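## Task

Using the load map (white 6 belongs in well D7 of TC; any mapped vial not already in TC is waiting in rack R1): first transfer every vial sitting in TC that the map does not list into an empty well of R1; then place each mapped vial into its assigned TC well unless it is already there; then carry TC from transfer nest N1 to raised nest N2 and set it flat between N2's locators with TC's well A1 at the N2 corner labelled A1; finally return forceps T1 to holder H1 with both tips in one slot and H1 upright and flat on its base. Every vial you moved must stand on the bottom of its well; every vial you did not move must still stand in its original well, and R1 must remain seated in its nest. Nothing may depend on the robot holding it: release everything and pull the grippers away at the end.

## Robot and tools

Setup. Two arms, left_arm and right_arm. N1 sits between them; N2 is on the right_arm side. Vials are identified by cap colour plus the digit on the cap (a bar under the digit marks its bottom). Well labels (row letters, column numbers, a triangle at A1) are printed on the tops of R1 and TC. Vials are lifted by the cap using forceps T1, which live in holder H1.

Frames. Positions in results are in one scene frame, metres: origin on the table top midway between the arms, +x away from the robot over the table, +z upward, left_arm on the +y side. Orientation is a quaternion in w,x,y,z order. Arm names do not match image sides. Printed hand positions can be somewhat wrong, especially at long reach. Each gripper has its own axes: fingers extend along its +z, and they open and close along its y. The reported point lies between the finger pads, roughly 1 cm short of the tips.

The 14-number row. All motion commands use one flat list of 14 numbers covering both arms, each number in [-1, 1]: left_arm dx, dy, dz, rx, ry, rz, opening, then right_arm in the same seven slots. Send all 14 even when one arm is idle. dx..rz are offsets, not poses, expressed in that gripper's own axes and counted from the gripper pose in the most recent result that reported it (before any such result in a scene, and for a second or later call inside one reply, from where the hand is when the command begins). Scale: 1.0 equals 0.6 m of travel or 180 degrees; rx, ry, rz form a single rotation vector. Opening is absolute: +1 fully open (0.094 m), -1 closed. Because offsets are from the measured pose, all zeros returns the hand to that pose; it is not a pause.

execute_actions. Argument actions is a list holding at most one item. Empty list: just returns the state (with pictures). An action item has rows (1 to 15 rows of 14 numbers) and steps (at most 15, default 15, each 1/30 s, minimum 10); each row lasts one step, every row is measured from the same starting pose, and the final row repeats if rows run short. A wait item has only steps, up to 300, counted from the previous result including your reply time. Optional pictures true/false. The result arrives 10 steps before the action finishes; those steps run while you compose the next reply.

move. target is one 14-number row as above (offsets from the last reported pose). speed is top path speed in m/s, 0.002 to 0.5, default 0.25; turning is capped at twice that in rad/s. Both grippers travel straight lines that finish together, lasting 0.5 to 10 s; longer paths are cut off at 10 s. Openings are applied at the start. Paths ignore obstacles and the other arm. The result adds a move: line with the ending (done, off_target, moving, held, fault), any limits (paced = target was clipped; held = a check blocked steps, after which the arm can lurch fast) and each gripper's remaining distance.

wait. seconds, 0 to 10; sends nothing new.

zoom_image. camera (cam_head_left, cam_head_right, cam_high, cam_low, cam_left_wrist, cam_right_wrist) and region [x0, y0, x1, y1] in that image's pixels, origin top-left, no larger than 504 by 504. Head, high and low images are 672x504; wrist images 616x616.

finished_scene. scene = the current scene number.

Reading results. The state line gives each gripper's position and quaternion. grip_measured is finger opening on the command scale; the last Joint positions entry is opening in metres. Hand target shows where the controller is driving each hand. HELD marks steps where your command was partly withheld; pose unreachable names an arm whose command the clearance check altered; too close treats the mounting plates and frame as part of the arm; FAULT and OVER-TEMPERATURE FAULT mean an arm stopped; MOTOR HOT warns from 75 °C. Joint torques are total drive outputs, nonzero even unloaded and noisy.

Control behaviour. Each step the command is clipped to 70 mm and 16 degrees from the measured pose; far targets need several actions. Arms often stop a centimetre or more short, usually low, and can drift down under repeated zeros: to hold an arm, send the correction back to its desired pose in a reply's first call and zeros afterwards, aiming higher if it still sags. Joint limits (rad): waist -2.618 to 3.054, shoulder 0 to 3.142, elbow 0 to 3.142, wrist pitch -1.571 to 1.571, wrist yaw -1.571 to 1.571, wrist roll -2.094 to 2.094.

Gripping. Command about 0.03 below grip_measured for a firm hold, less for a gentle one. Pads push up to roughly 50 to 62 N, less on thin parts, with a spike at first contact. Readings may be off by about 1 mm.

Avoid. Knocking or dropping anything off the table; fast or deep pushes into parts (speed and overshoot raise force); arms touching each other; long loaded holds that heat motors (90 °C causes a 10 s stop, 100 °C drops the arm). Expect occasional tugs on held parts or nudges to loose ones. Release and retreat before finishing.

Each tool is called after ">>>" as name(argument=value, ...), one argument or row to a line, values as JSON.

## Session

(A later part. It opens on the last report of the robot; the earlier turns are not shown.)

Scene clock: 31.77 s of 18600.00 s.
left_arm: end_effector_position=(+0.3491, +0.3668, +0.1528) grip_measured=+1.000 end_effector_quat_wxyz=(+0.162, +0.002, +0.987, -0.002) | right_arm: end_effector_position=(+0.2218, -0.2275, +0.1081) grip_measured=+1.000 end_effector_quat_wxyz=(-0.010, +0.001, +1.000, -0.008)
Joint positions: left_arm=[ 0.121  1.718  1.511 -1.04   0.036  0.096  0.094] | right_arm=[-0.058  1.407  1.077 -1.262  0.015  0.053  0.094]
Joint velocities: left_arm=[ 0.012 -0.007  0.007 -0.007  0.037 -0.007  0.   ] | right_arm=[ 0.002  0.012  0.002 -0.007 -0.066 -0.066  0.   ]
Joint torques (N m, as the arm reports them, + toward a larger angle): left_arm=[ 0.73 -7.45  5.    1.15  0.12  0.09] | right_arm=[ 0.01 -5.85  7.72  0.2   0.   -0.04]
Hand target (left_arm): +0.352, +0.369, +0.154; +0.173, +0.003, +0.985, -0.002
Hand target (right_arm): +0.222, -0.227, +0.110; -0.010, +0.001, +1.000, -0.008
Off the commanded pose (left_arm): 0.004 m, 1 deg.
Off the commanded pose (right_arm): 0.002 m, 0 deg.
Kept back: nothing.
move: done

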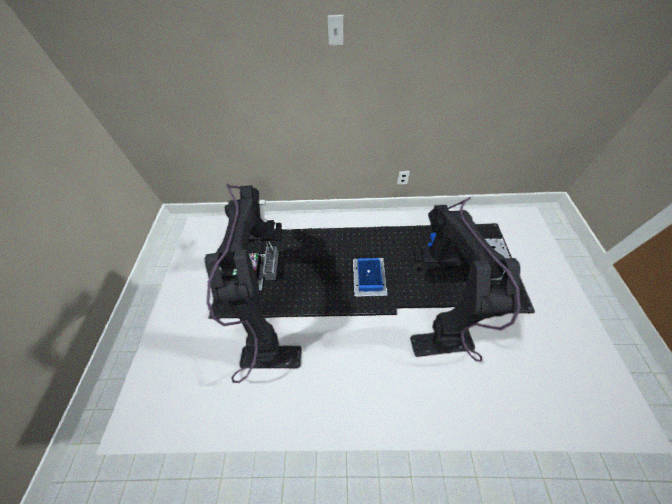

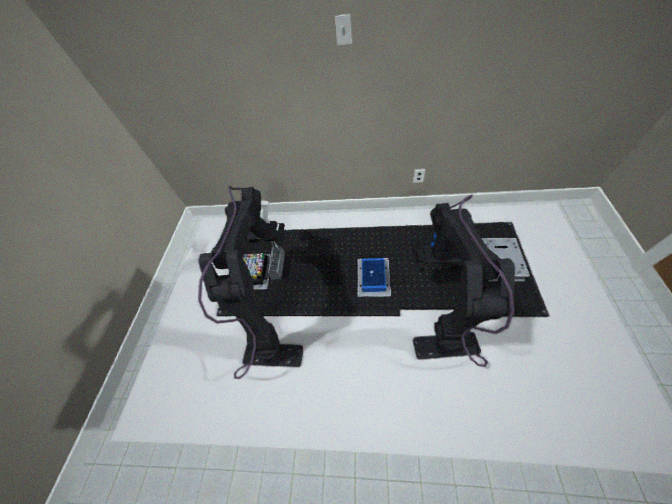

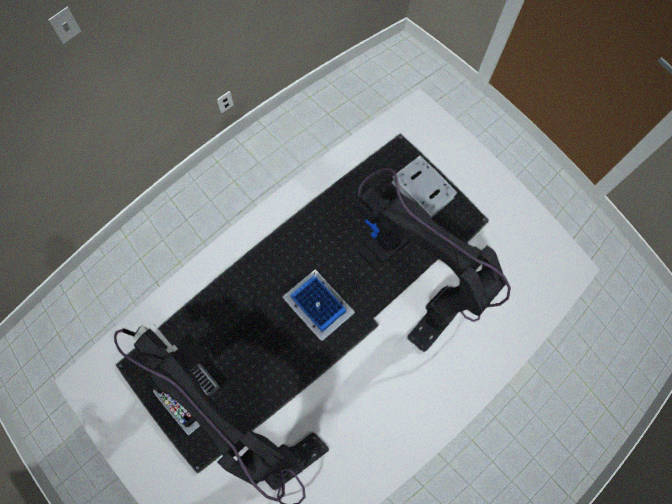

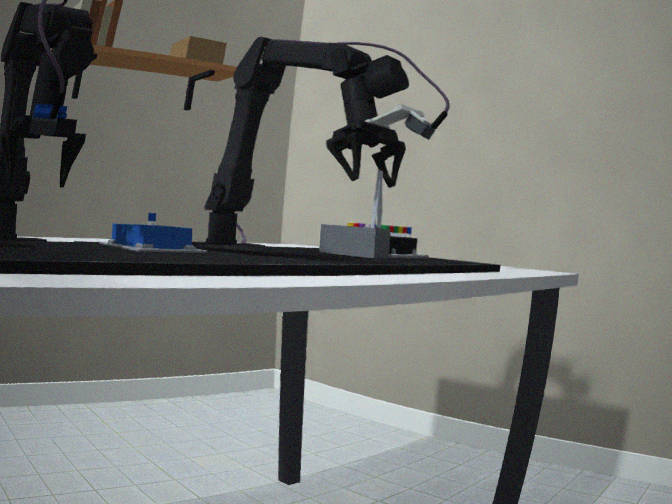

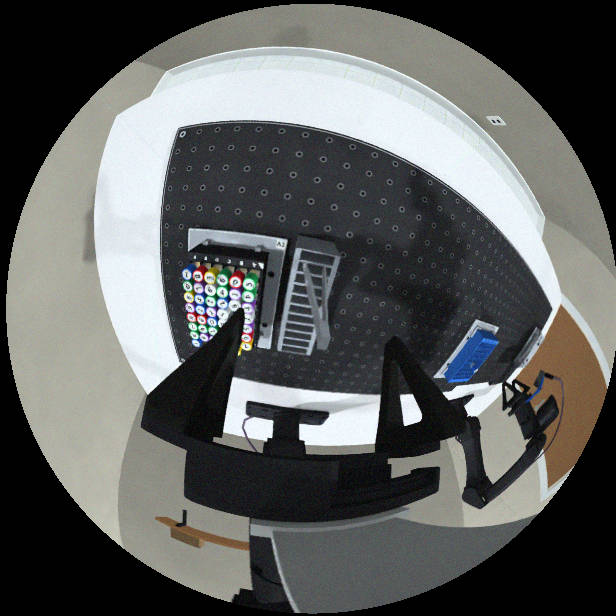

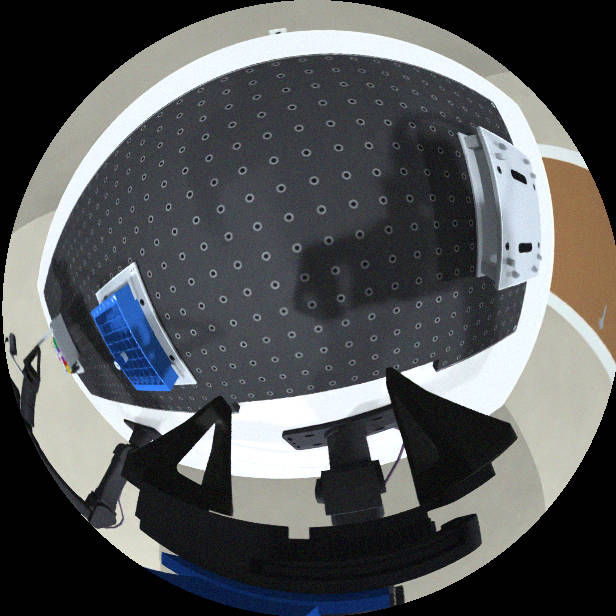

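>>> move(
  target=[0.011, 0.004, 0.058, 0, -0.03, 0, 1, 0, 0, -0.003, 0, 0, 0, 1],
  speed=0.08,
)

Scene clock: 35.93 s of 18600.00 s.
left_arm: end_effector_position=(+0.3512, +0.3670, +0.1102) grip_measured=+1.000 end_effector_quat_wxyz=(+0.189, +0.002, +0.982, +0.001) | right_arm: end_effector_position=(+0.2218, -0.2275, +0.1081) grip_measured=+1.000 end_effector_quat_wxyz=(-0.010, +0.001, +1.000, -0.008)
Joint positions: left_arm=[ 0.121  1.688  1.289 -0.792  0.036  0.096  0.094] | right_arm=[-0.058  1.407  1.077 -1.262  0.015  0.053  0.094]
Joint velocities: left_arm=[ 0.012  0.002 -0.007 -0.051 -0.051 -0.066  0.   ] | right_arm=[-0.002  0.007 -0.012  0.051 -0.022 -0.007  0.   ]
Joint torques (N m, as the arm reports them, + toward a larger angle): left_arm=[ 0.78 -8.44  4.91  1.27  0.19  0.03] | right_arm=[ 0.05 -5.78  7.62  0.19  0.   -0.03]
Hand target (left_arm): +0.354, +0.369, +0.118; +0.208, +0.001, +0.978, -0.001
Hand target (right_arm): +0.222, -0.227, +0.110; -0.010, +0.001, +1.000, -0.008
Off the commanded pose (left_arm): 0.008 m, 2 deg.
Off the commanded pose (right_arm): 0.002 m, 0 deg.
Kept back: nothing.
move: done

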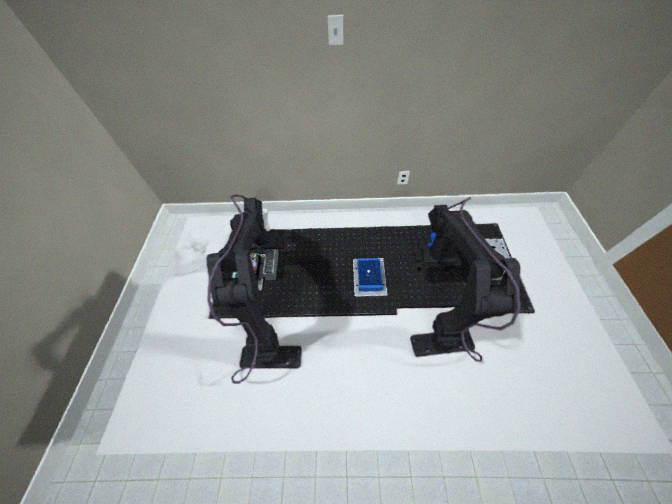

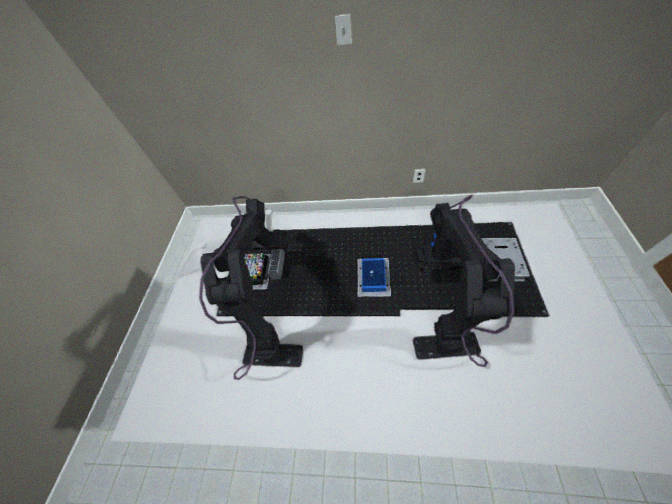

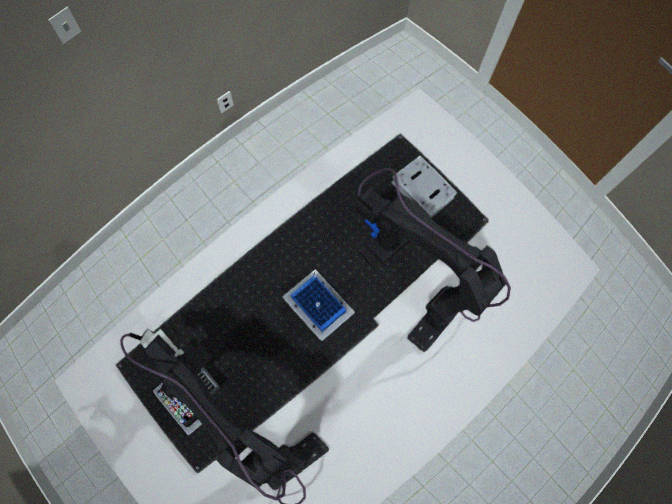

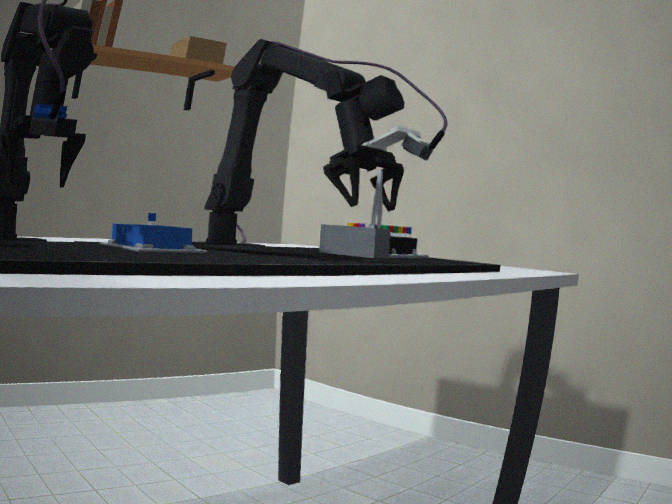

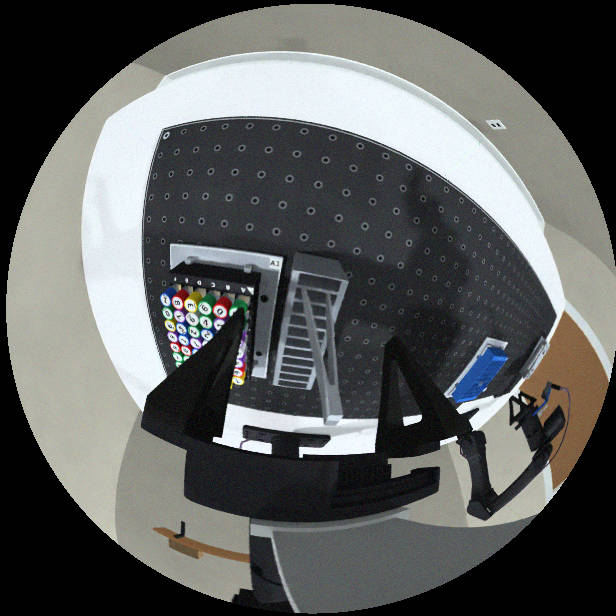

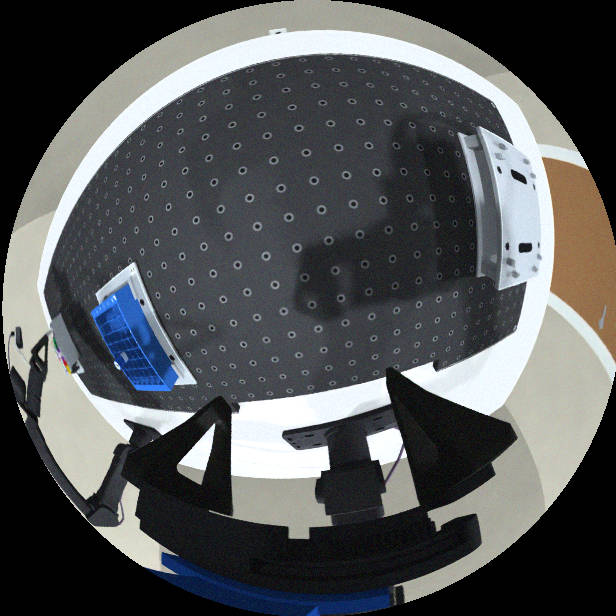

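>>> zoom_image(
  camera="cam_right_wrist",
  region=[0, 305, 80, 385],
)

>>> zoom_image(
  camera="cam_low",
  region=[310, 120, 450, 260],
)

Region (0, 305, 80, 385) of cam_right_wrist's 616x616 image, scaled by 6.300, with more detail than that image has.

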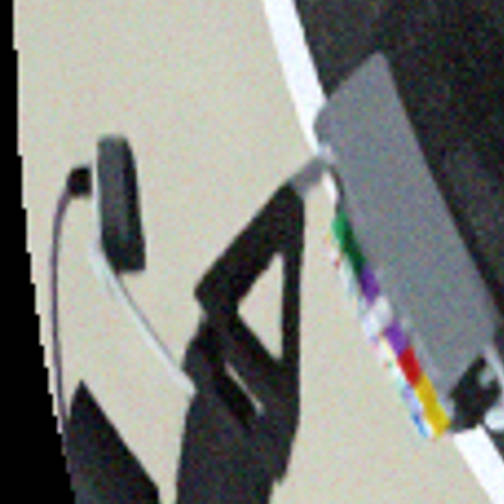

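Region (310, 120, 450, 260) of cam_low's 672x504 image, scaled by 3.600, with more detail than that image has.

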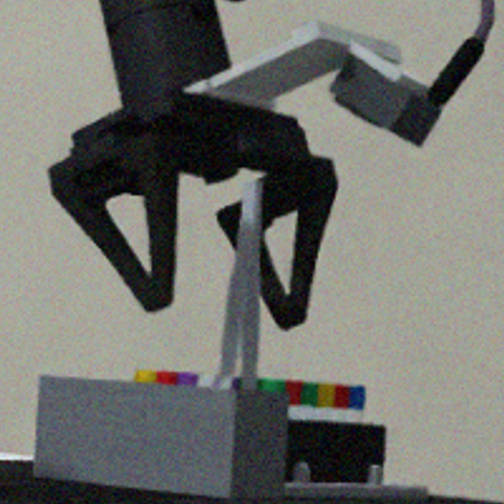

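>>> move(
  target=[0, 0.006, -0.004, 0, 0, 0, -0.5, 0, 0, -0.003, 0, 0, 0, 1],
  speed=0.05,
)

Scene clock: 37.43 s of 18600.00 s.
left_arm: end_effector_position=(+0.3515, +0.3686, +0.1104) grip_measured=-0.498 end_effector_quat_wxyz=(+0.190, +0.001, +0.982, +0.001) | right_arm: end_effector_position=(+0.2218, -0.2275, +0.1081) grip_measured=+1.000 end_effector_quat_wxyz=(-0.010, +0.001, +1.000, -0.008)
Joint positions: left_arm=[ 0.124  1.688  1.289 -0.791  0.036  0.098  0.024] | right_arm=[-0.058  1.407  1.077 -1.262  0.015  0.053  0.094]
Joint velocities: left_arm=[-0.012  0.017  0.002 -0.037 -0.007 -0.066 -0.   ] | right_arm=[-0.002 -0.002 -0.012 -0.051  0.051 -0.007  0.   ]
Joint torques (N m, as the arm reports them, + toward a larger angle): left_arm=[ 0.7  -6.93  6.25  0.93  0.09  0.1 ] | right_arm=[ 0.09 -5.79  7.7   0.2   0.02 -0.03]
Hand target (left_arm): +0.350, +0.371, +0.112; +0.189, +0.002, +0.982, +0.001
Hand target (right_arm): +0.222, -0.227, +0.110; -0.010, +0.001, +1.000, -0.008
Off the commanded pose (left_arm): 0.003 m, 0 deg.
Off the commanded pose (right_arm): 0.002 m, 0 deg.
Kept back: nothing.
move: done

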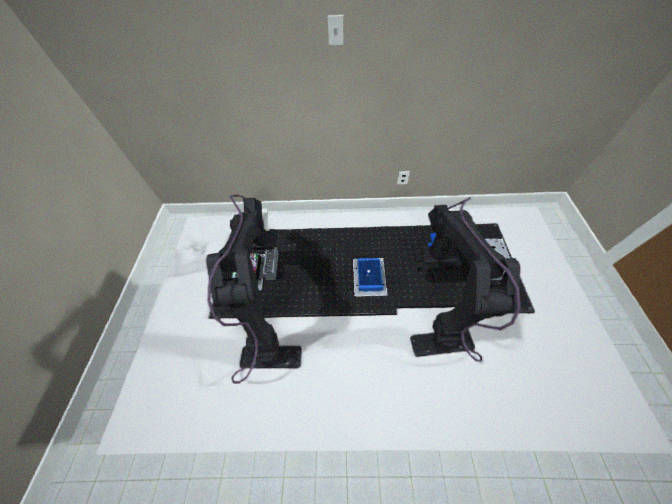

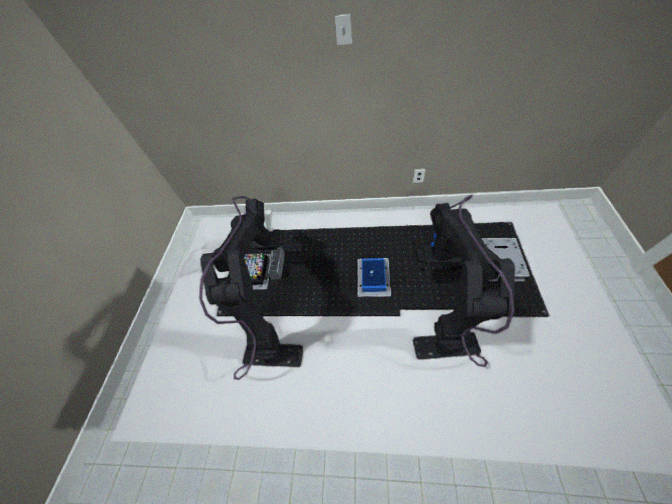

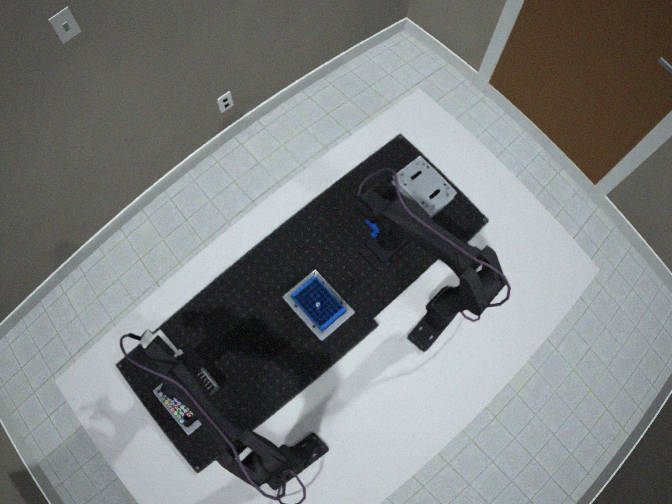

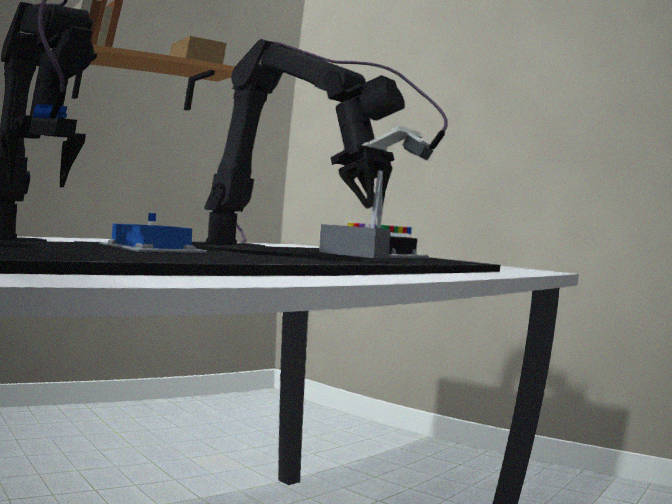

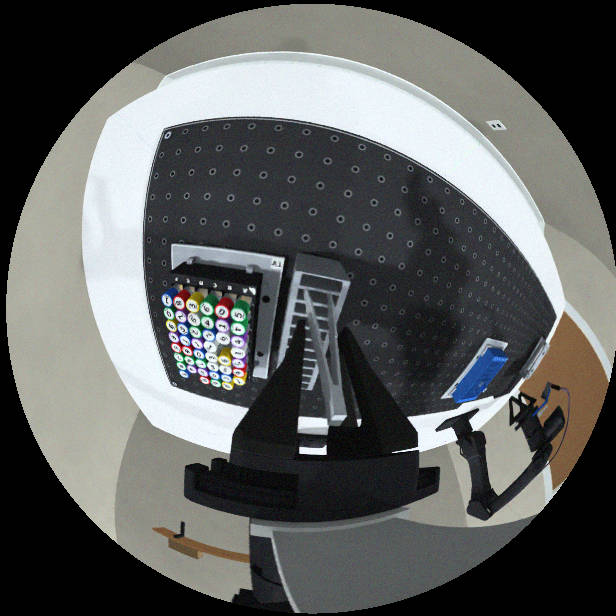

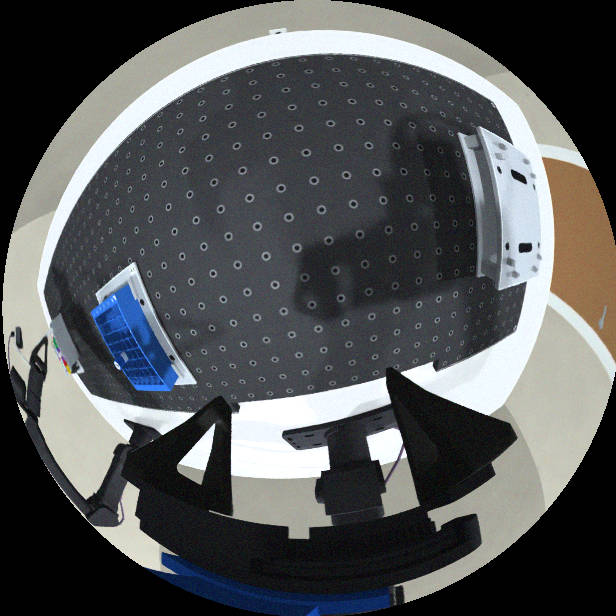

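>>> zoom_image(
  camera="cam_left_wrist",
  region=[250, 260, 410, 450],
)

>>> zoom_image(
  camera="cam_low",
  region=[325, 140, 425, 240],
)

>>> zoom_image(
  camera="cam_right_wrist",
  region=[10, 315, 70, 375],
)

Region (250, 260, 410, 450) of cam_left_wrist's 616x616 image, scaled by 2.653, with more detail than that image has; it fills the left 424 columns of this view, and the rest is white.

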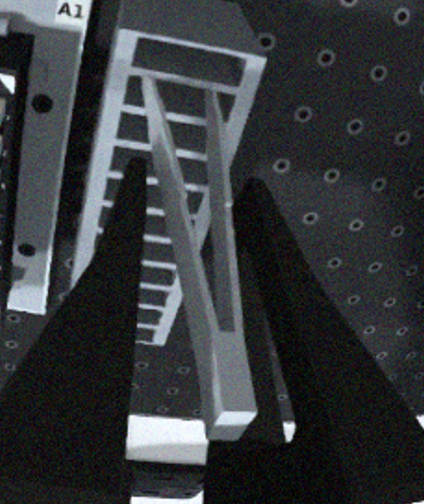

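Region (325, 140, 425, 240) of cam_low's 672x504 image, scaled by 5.040, with more detail than that image has.

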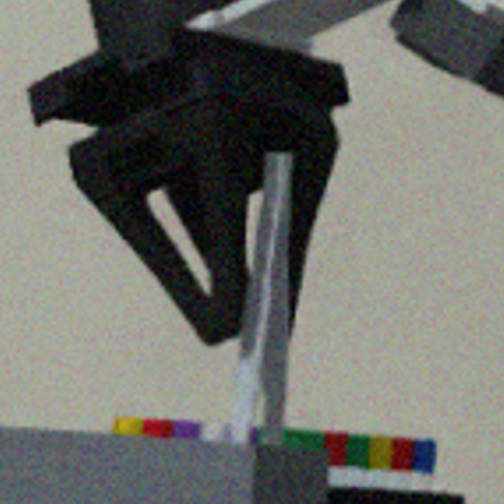

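Region (10, 315, 70, 375) of cam_right_wrist's 616x616 image, scaled by 8.400, with more detail than that image has.

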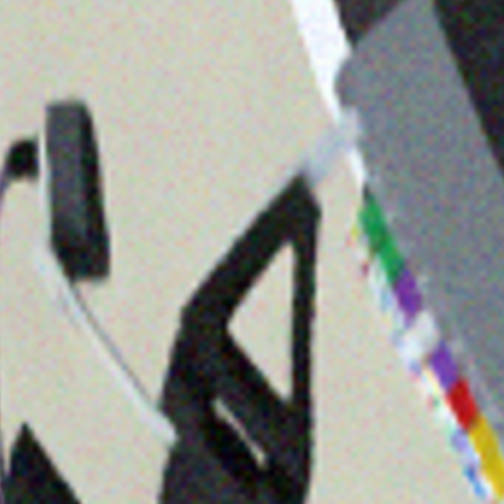

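>>> move(
  target=[-0.014, 0, -0.0034, 0, 0, 0, -0.5, 0, 0, -0.003, 0, 0, 0, 1],
  speed=0.03,
)

Scene clock: 39.33 s of 18600.00 s.
left_arm: end_effector_position=(+0.3541, +0.3688, +0.1088) grip_measured=-0.498 end_effector_quat_wxyz=(+0.186, +0.001, +0.983, +0.001) | right_arm: end_effector_position=(+0.2218, -0.2275, +0.1081) grip_measured=+1.000 end_effector_quat_wxyz=(-0.010, +0.001, +1.000, -0.008)
Joint positions: left_arm=[ 0.124  1.705  1.305 -0.798  0.036  0.098  0.024] | right_arm=[-0.058  1.407  1.077 -1.262  0.015  0.053  0.094]
Joint velocities: left_arm=[-0.012 -0.007 -0.007 -0.022  0.051  0.037  0.001] | right_arm=[-0.002  0.007  0.007 -0.022 -0.095 -0.022  0.   ]
Joint torques (N m, as the arm reports them, + toward a larger angle): left_arm=[-0.15 -6.37  8.16  0.9   0.04 -0.04] | right_arm=[ 0.08 -5.74  7.69  0.21  0.01 -0.01]
Hand target (left_arm): +0.358, +0.369, +0.115; +0.190, +0.001, +0.982, +0.001
Hand target (right_arm): +0.222, -0.227, +0.110; -0.010, +0.001, +1.000, -0.008
Off the commanded pose (left_arm): 0.008 m, 0 deg.
Off the commanded pose (right_arm): 0.002 m, 0 deg.
Kept back: nothing.
move: done

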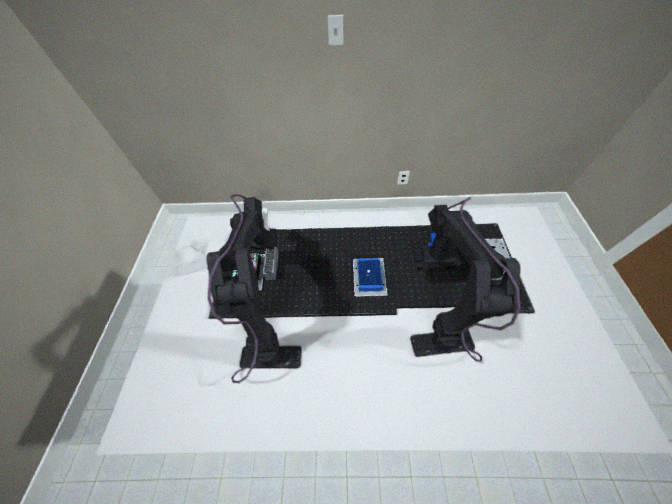

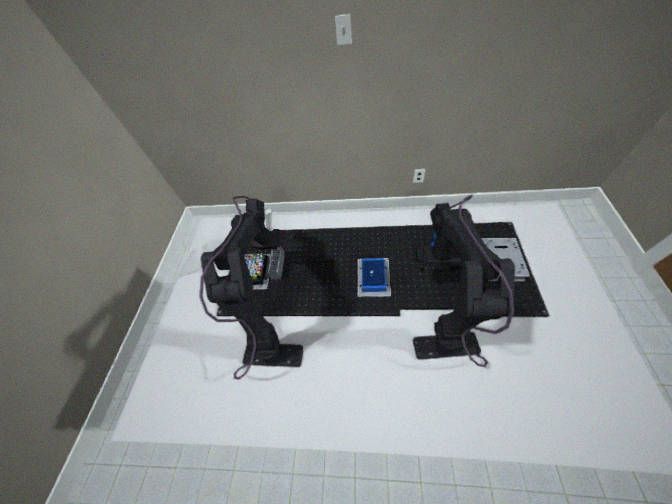

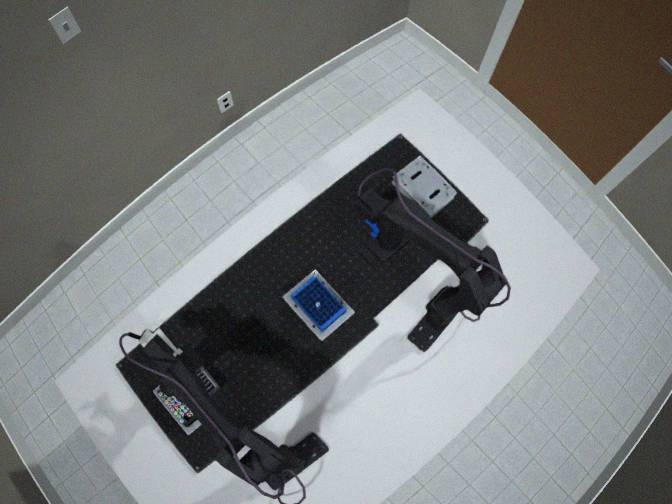

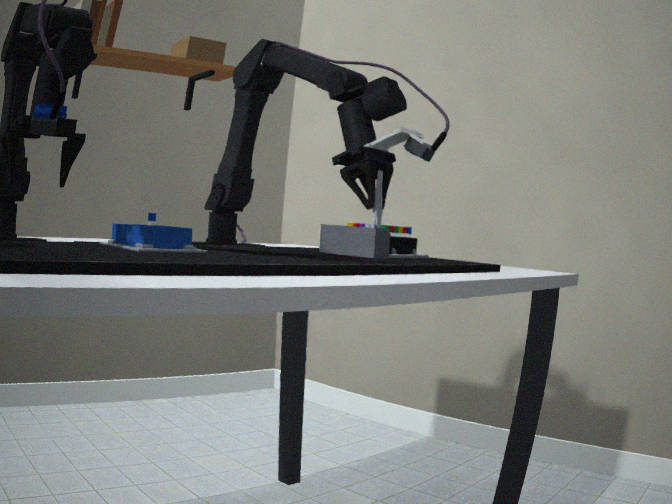

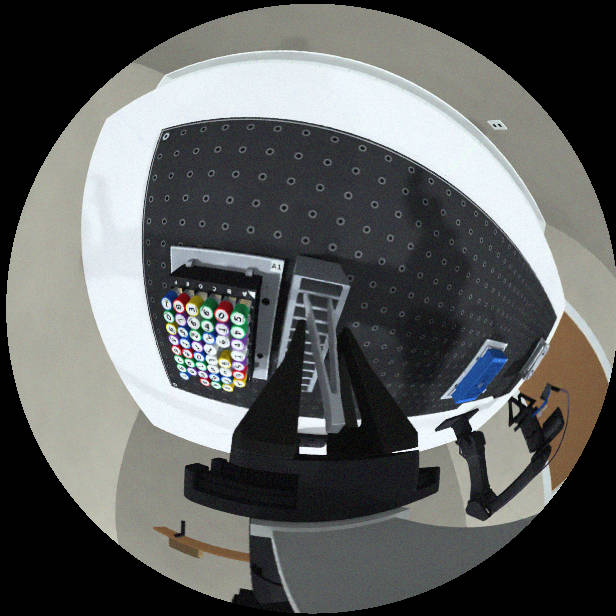

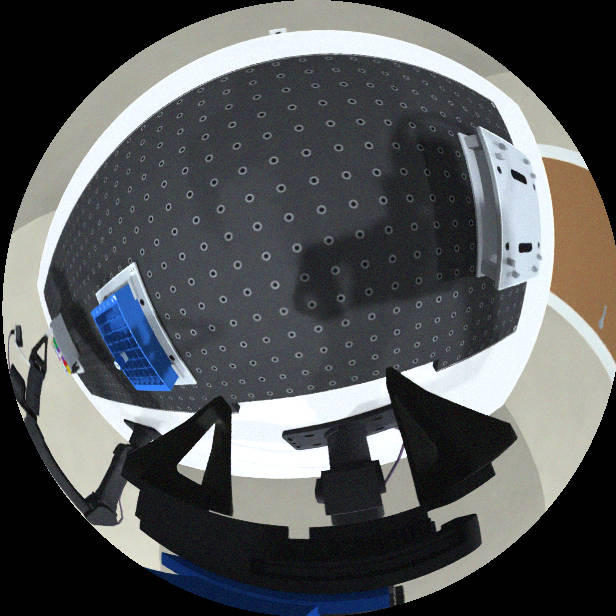

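>>> zoom_image(
  camera="cam_low",
  region=[325, 140, 425, 240],
)

>>> zoom_image(
  camera="cam_right_wrist",
  region=[10, 315, 70, 375],
)

Region (325, 140, 425, 240) of cam_low's 672x504 image, scaled by 5.040, with more detail than that image has.

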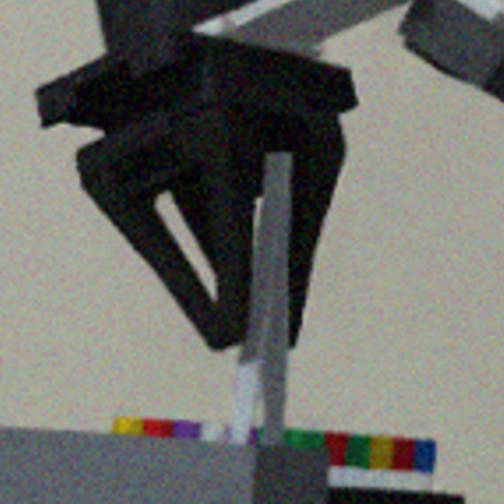

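Region (10, 315, 70, 375) of cam_right_wrist's 616x616 image, scaled by 8.400, with more detail than that image has.

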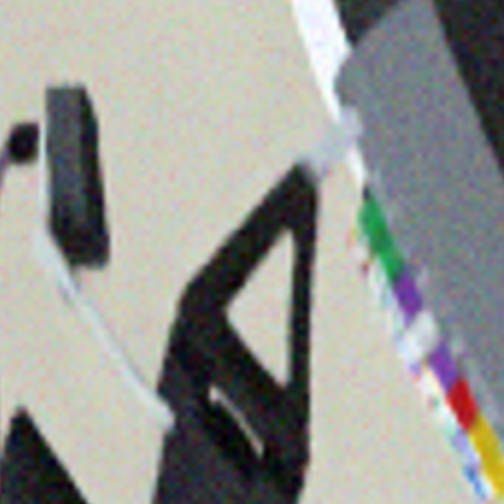

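>>> move(
  target=[-0.015, 0, -0.011, 0, -0.003, 0, -0.62, 0, 0, -0.003, 0, 0, 0, 1],
  speed=0.03,
)

Scene clock: 41.47 s of 18600.00 s.
left_arm: end_effector_position=(+0.3559, +0.3690, +0.1124) grip_measured=-0.618 end_effector_quat_wxyz=(+0.188, +0.001, +0.982, +0.001) | right_arm: end_effector_position=(+0.2218, -0.2275, +0.1081) grip_measured=+1.000 end_effector_quat_wxyz=(-0.010, +0.001, +1.000, -0.008)
Joint positions: left_arm=[ 0.124  1.707  1.321 -0.808  0.036  0.098  0.018] | right_arm=[-0.058  1.407  1.077 -1.262  0.015  0.053  0.094]
Joint velocities: left_arm=[-0.017 -0.017 -0.002 -0.066 -0.037 -0.037 -0.001] | right_arm=[-0.007  0.002 -0.002 -0.095 -0.007 -0.007  0.   ]
Joint torques (N m, as the arm reports them, + toward a larger angle): left_arm=[-0.07 -6.32  8.09  0.89  0.03 -0.02] | right_arm=[-0.01 -5.78  7.69  0.19  0.   -0.04]
Hand target (left_arm): +0.360, +0.369, +0.118; +0.191, +0.001, +0.982, +0.001
Hand target (right_arm): +0.222, -0.227, +0.110; -0.010, +0.001, +1.000, -0.008
Off the commanded pose (left_arm): 0.007 m, 0 deg.
Off the commanded pose (right_arm): 0.002 m, 0 deg.
Kept back: nothing.
move: done

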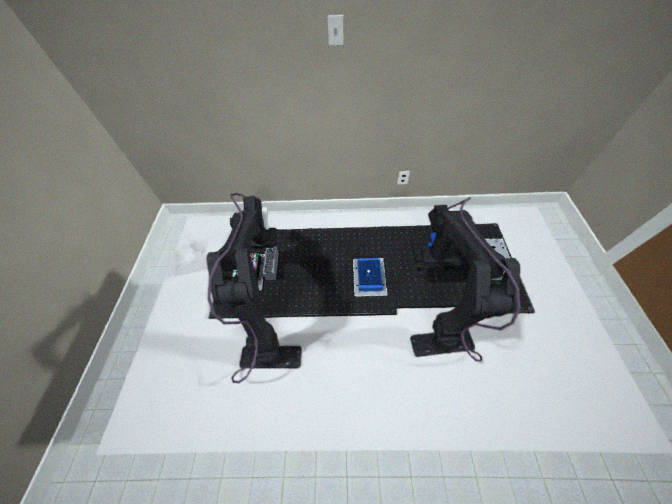

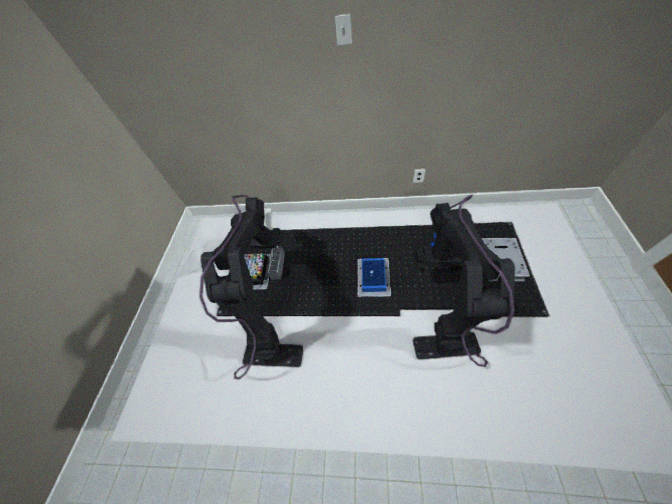

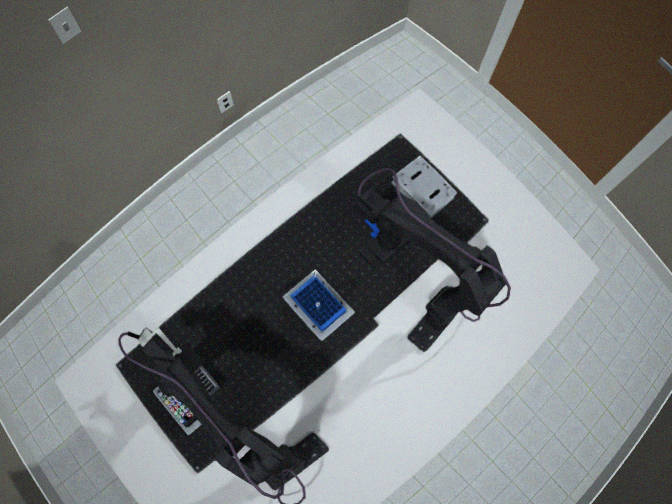

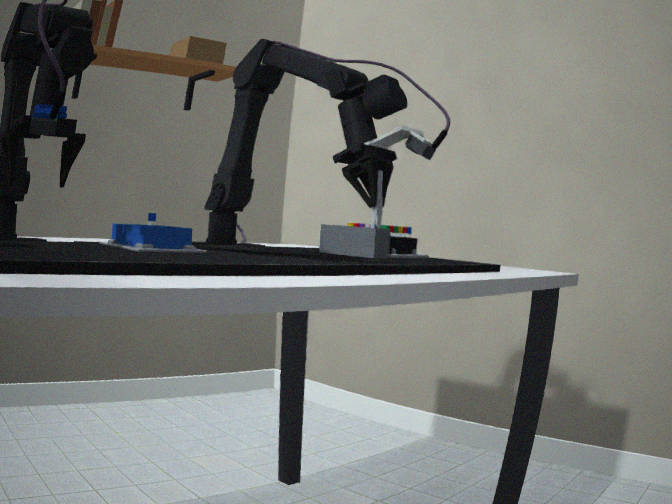

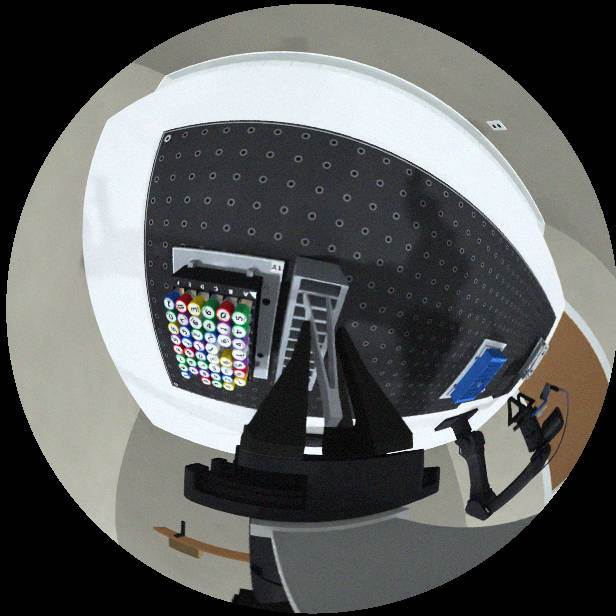

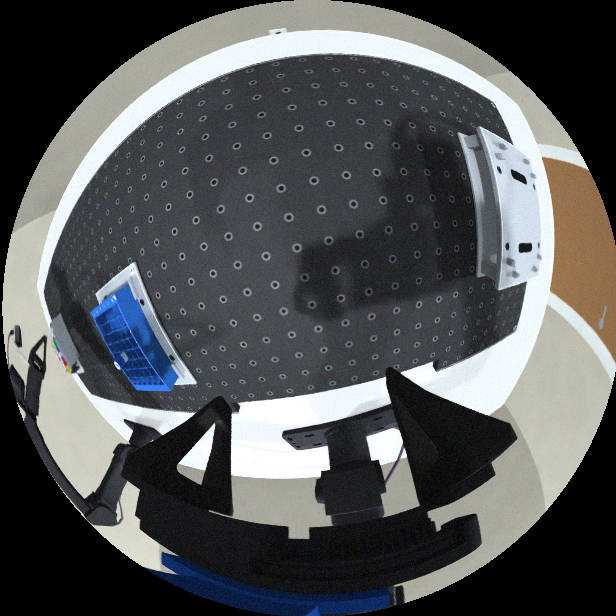

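>>> move(
  target=[-0.004, 0, -0.004, 0, 0, 0, -0.75, 0, 0, -0.003, 0, 0, 0, 1],
  speed=0.03,
)

>>> zoom_image(
  camera="cam_left_wrist",
  region=[260, 260, 400, 440],
)

Scene clock: 42.67 s of 18600.00 s.
left_arm: end_effector_position=(+0.3559, +0.3690, +0.1124) grip_measured=-0.748 end_effector_quat_wxyz=(+0.188, +0.001, +0.982, +0.001) | right_arm: end_effector_position=(+0.2218, -0.2275, +0.1081) grip_measured=+1.000 end_effector_quat_wxyz=(-0.010, +0.001, +1.000, -0.008)
Joint positions: left_arm=[ 0.124  1.707  1.321 -0.808  0.036  0.098  0.012] | right_arm=[-0.058  1.407  1.077 -1.262  0.015  0.053  0.094]
Joint velocities: left_arm=[-0.027 -0.007  0.002 -0.022 -0.037 -0.095 -0.001] | right_arm=[-0.002  0.007 -0.002  0.037 -0.051 -0.022  0.   ]
Joint torques (N m, as the arm reports them, + toward a larger angle): left_arm=[ 0.02 -6.59  7.16  0.94  0.05 -0.02] | right_arm=[ 0.09 -5.83  7.7   0.21  0.01 -0.04]
Hand target (left_arm): +0.357, +0.369, +0.116; +0.188, +0.001, +0.982, +0.001
Hand target (right_arm): +0.222, -0.227, +0.110; -0.010, +0.001, +1.000, -0.008
Off the commanded pose (left_arm): 0.003 m, 0 deg.
Off the commanded pose (right_arm): 0.002 m, 0 deg.
Kept back: nothing.
move: done

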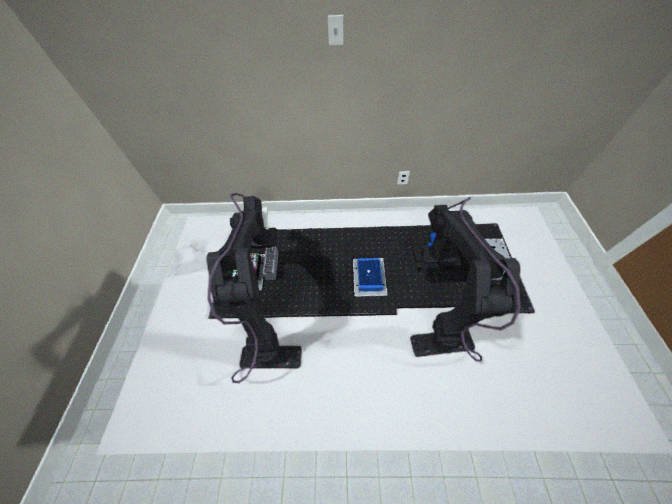

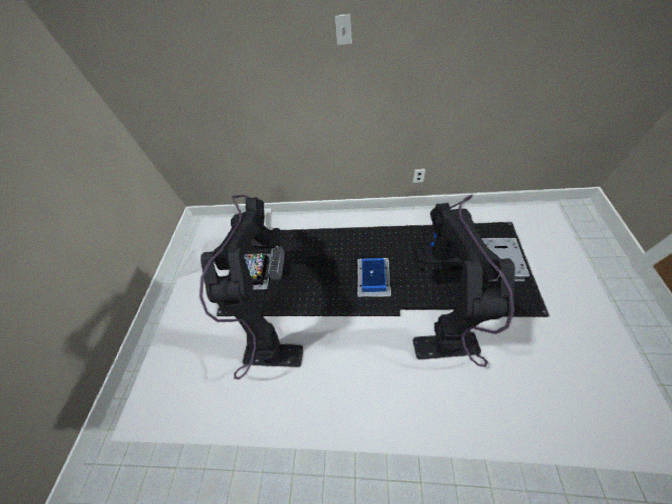

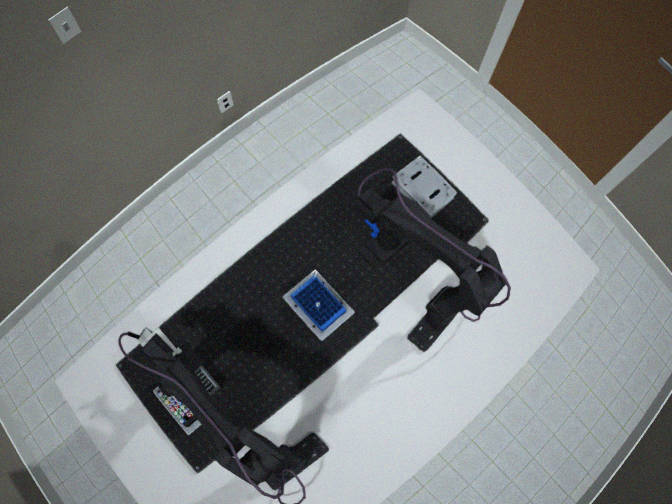

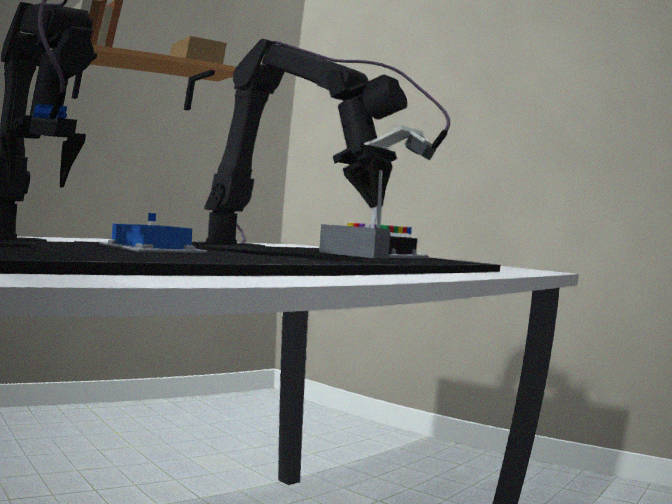

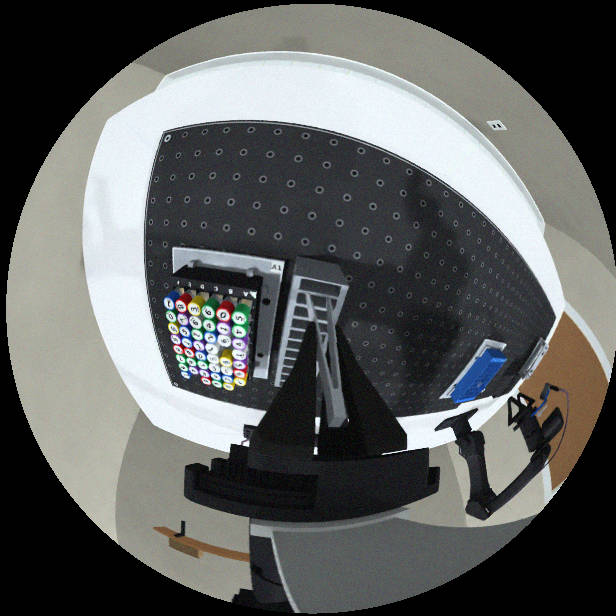

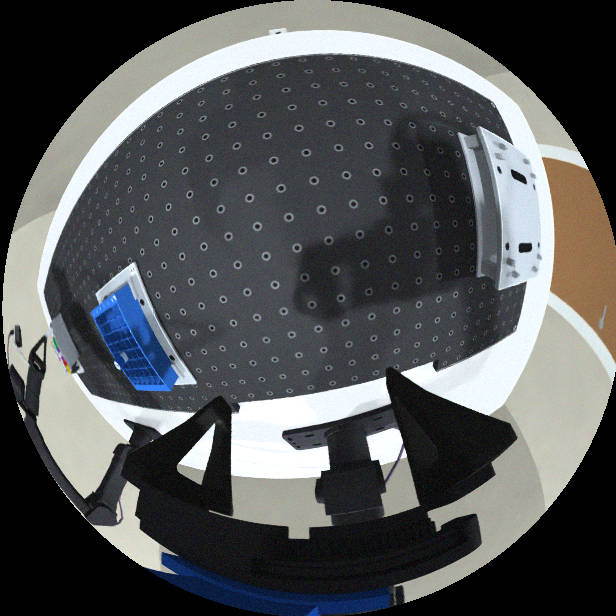

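Region (260, 260, 400, 440) of cam_left_wrist's 616x616 image, scaled by 2.800, with more detail than that image has.

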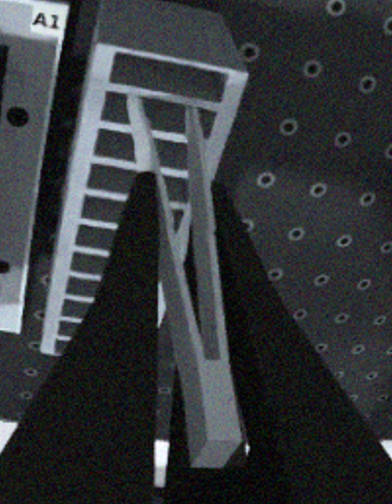

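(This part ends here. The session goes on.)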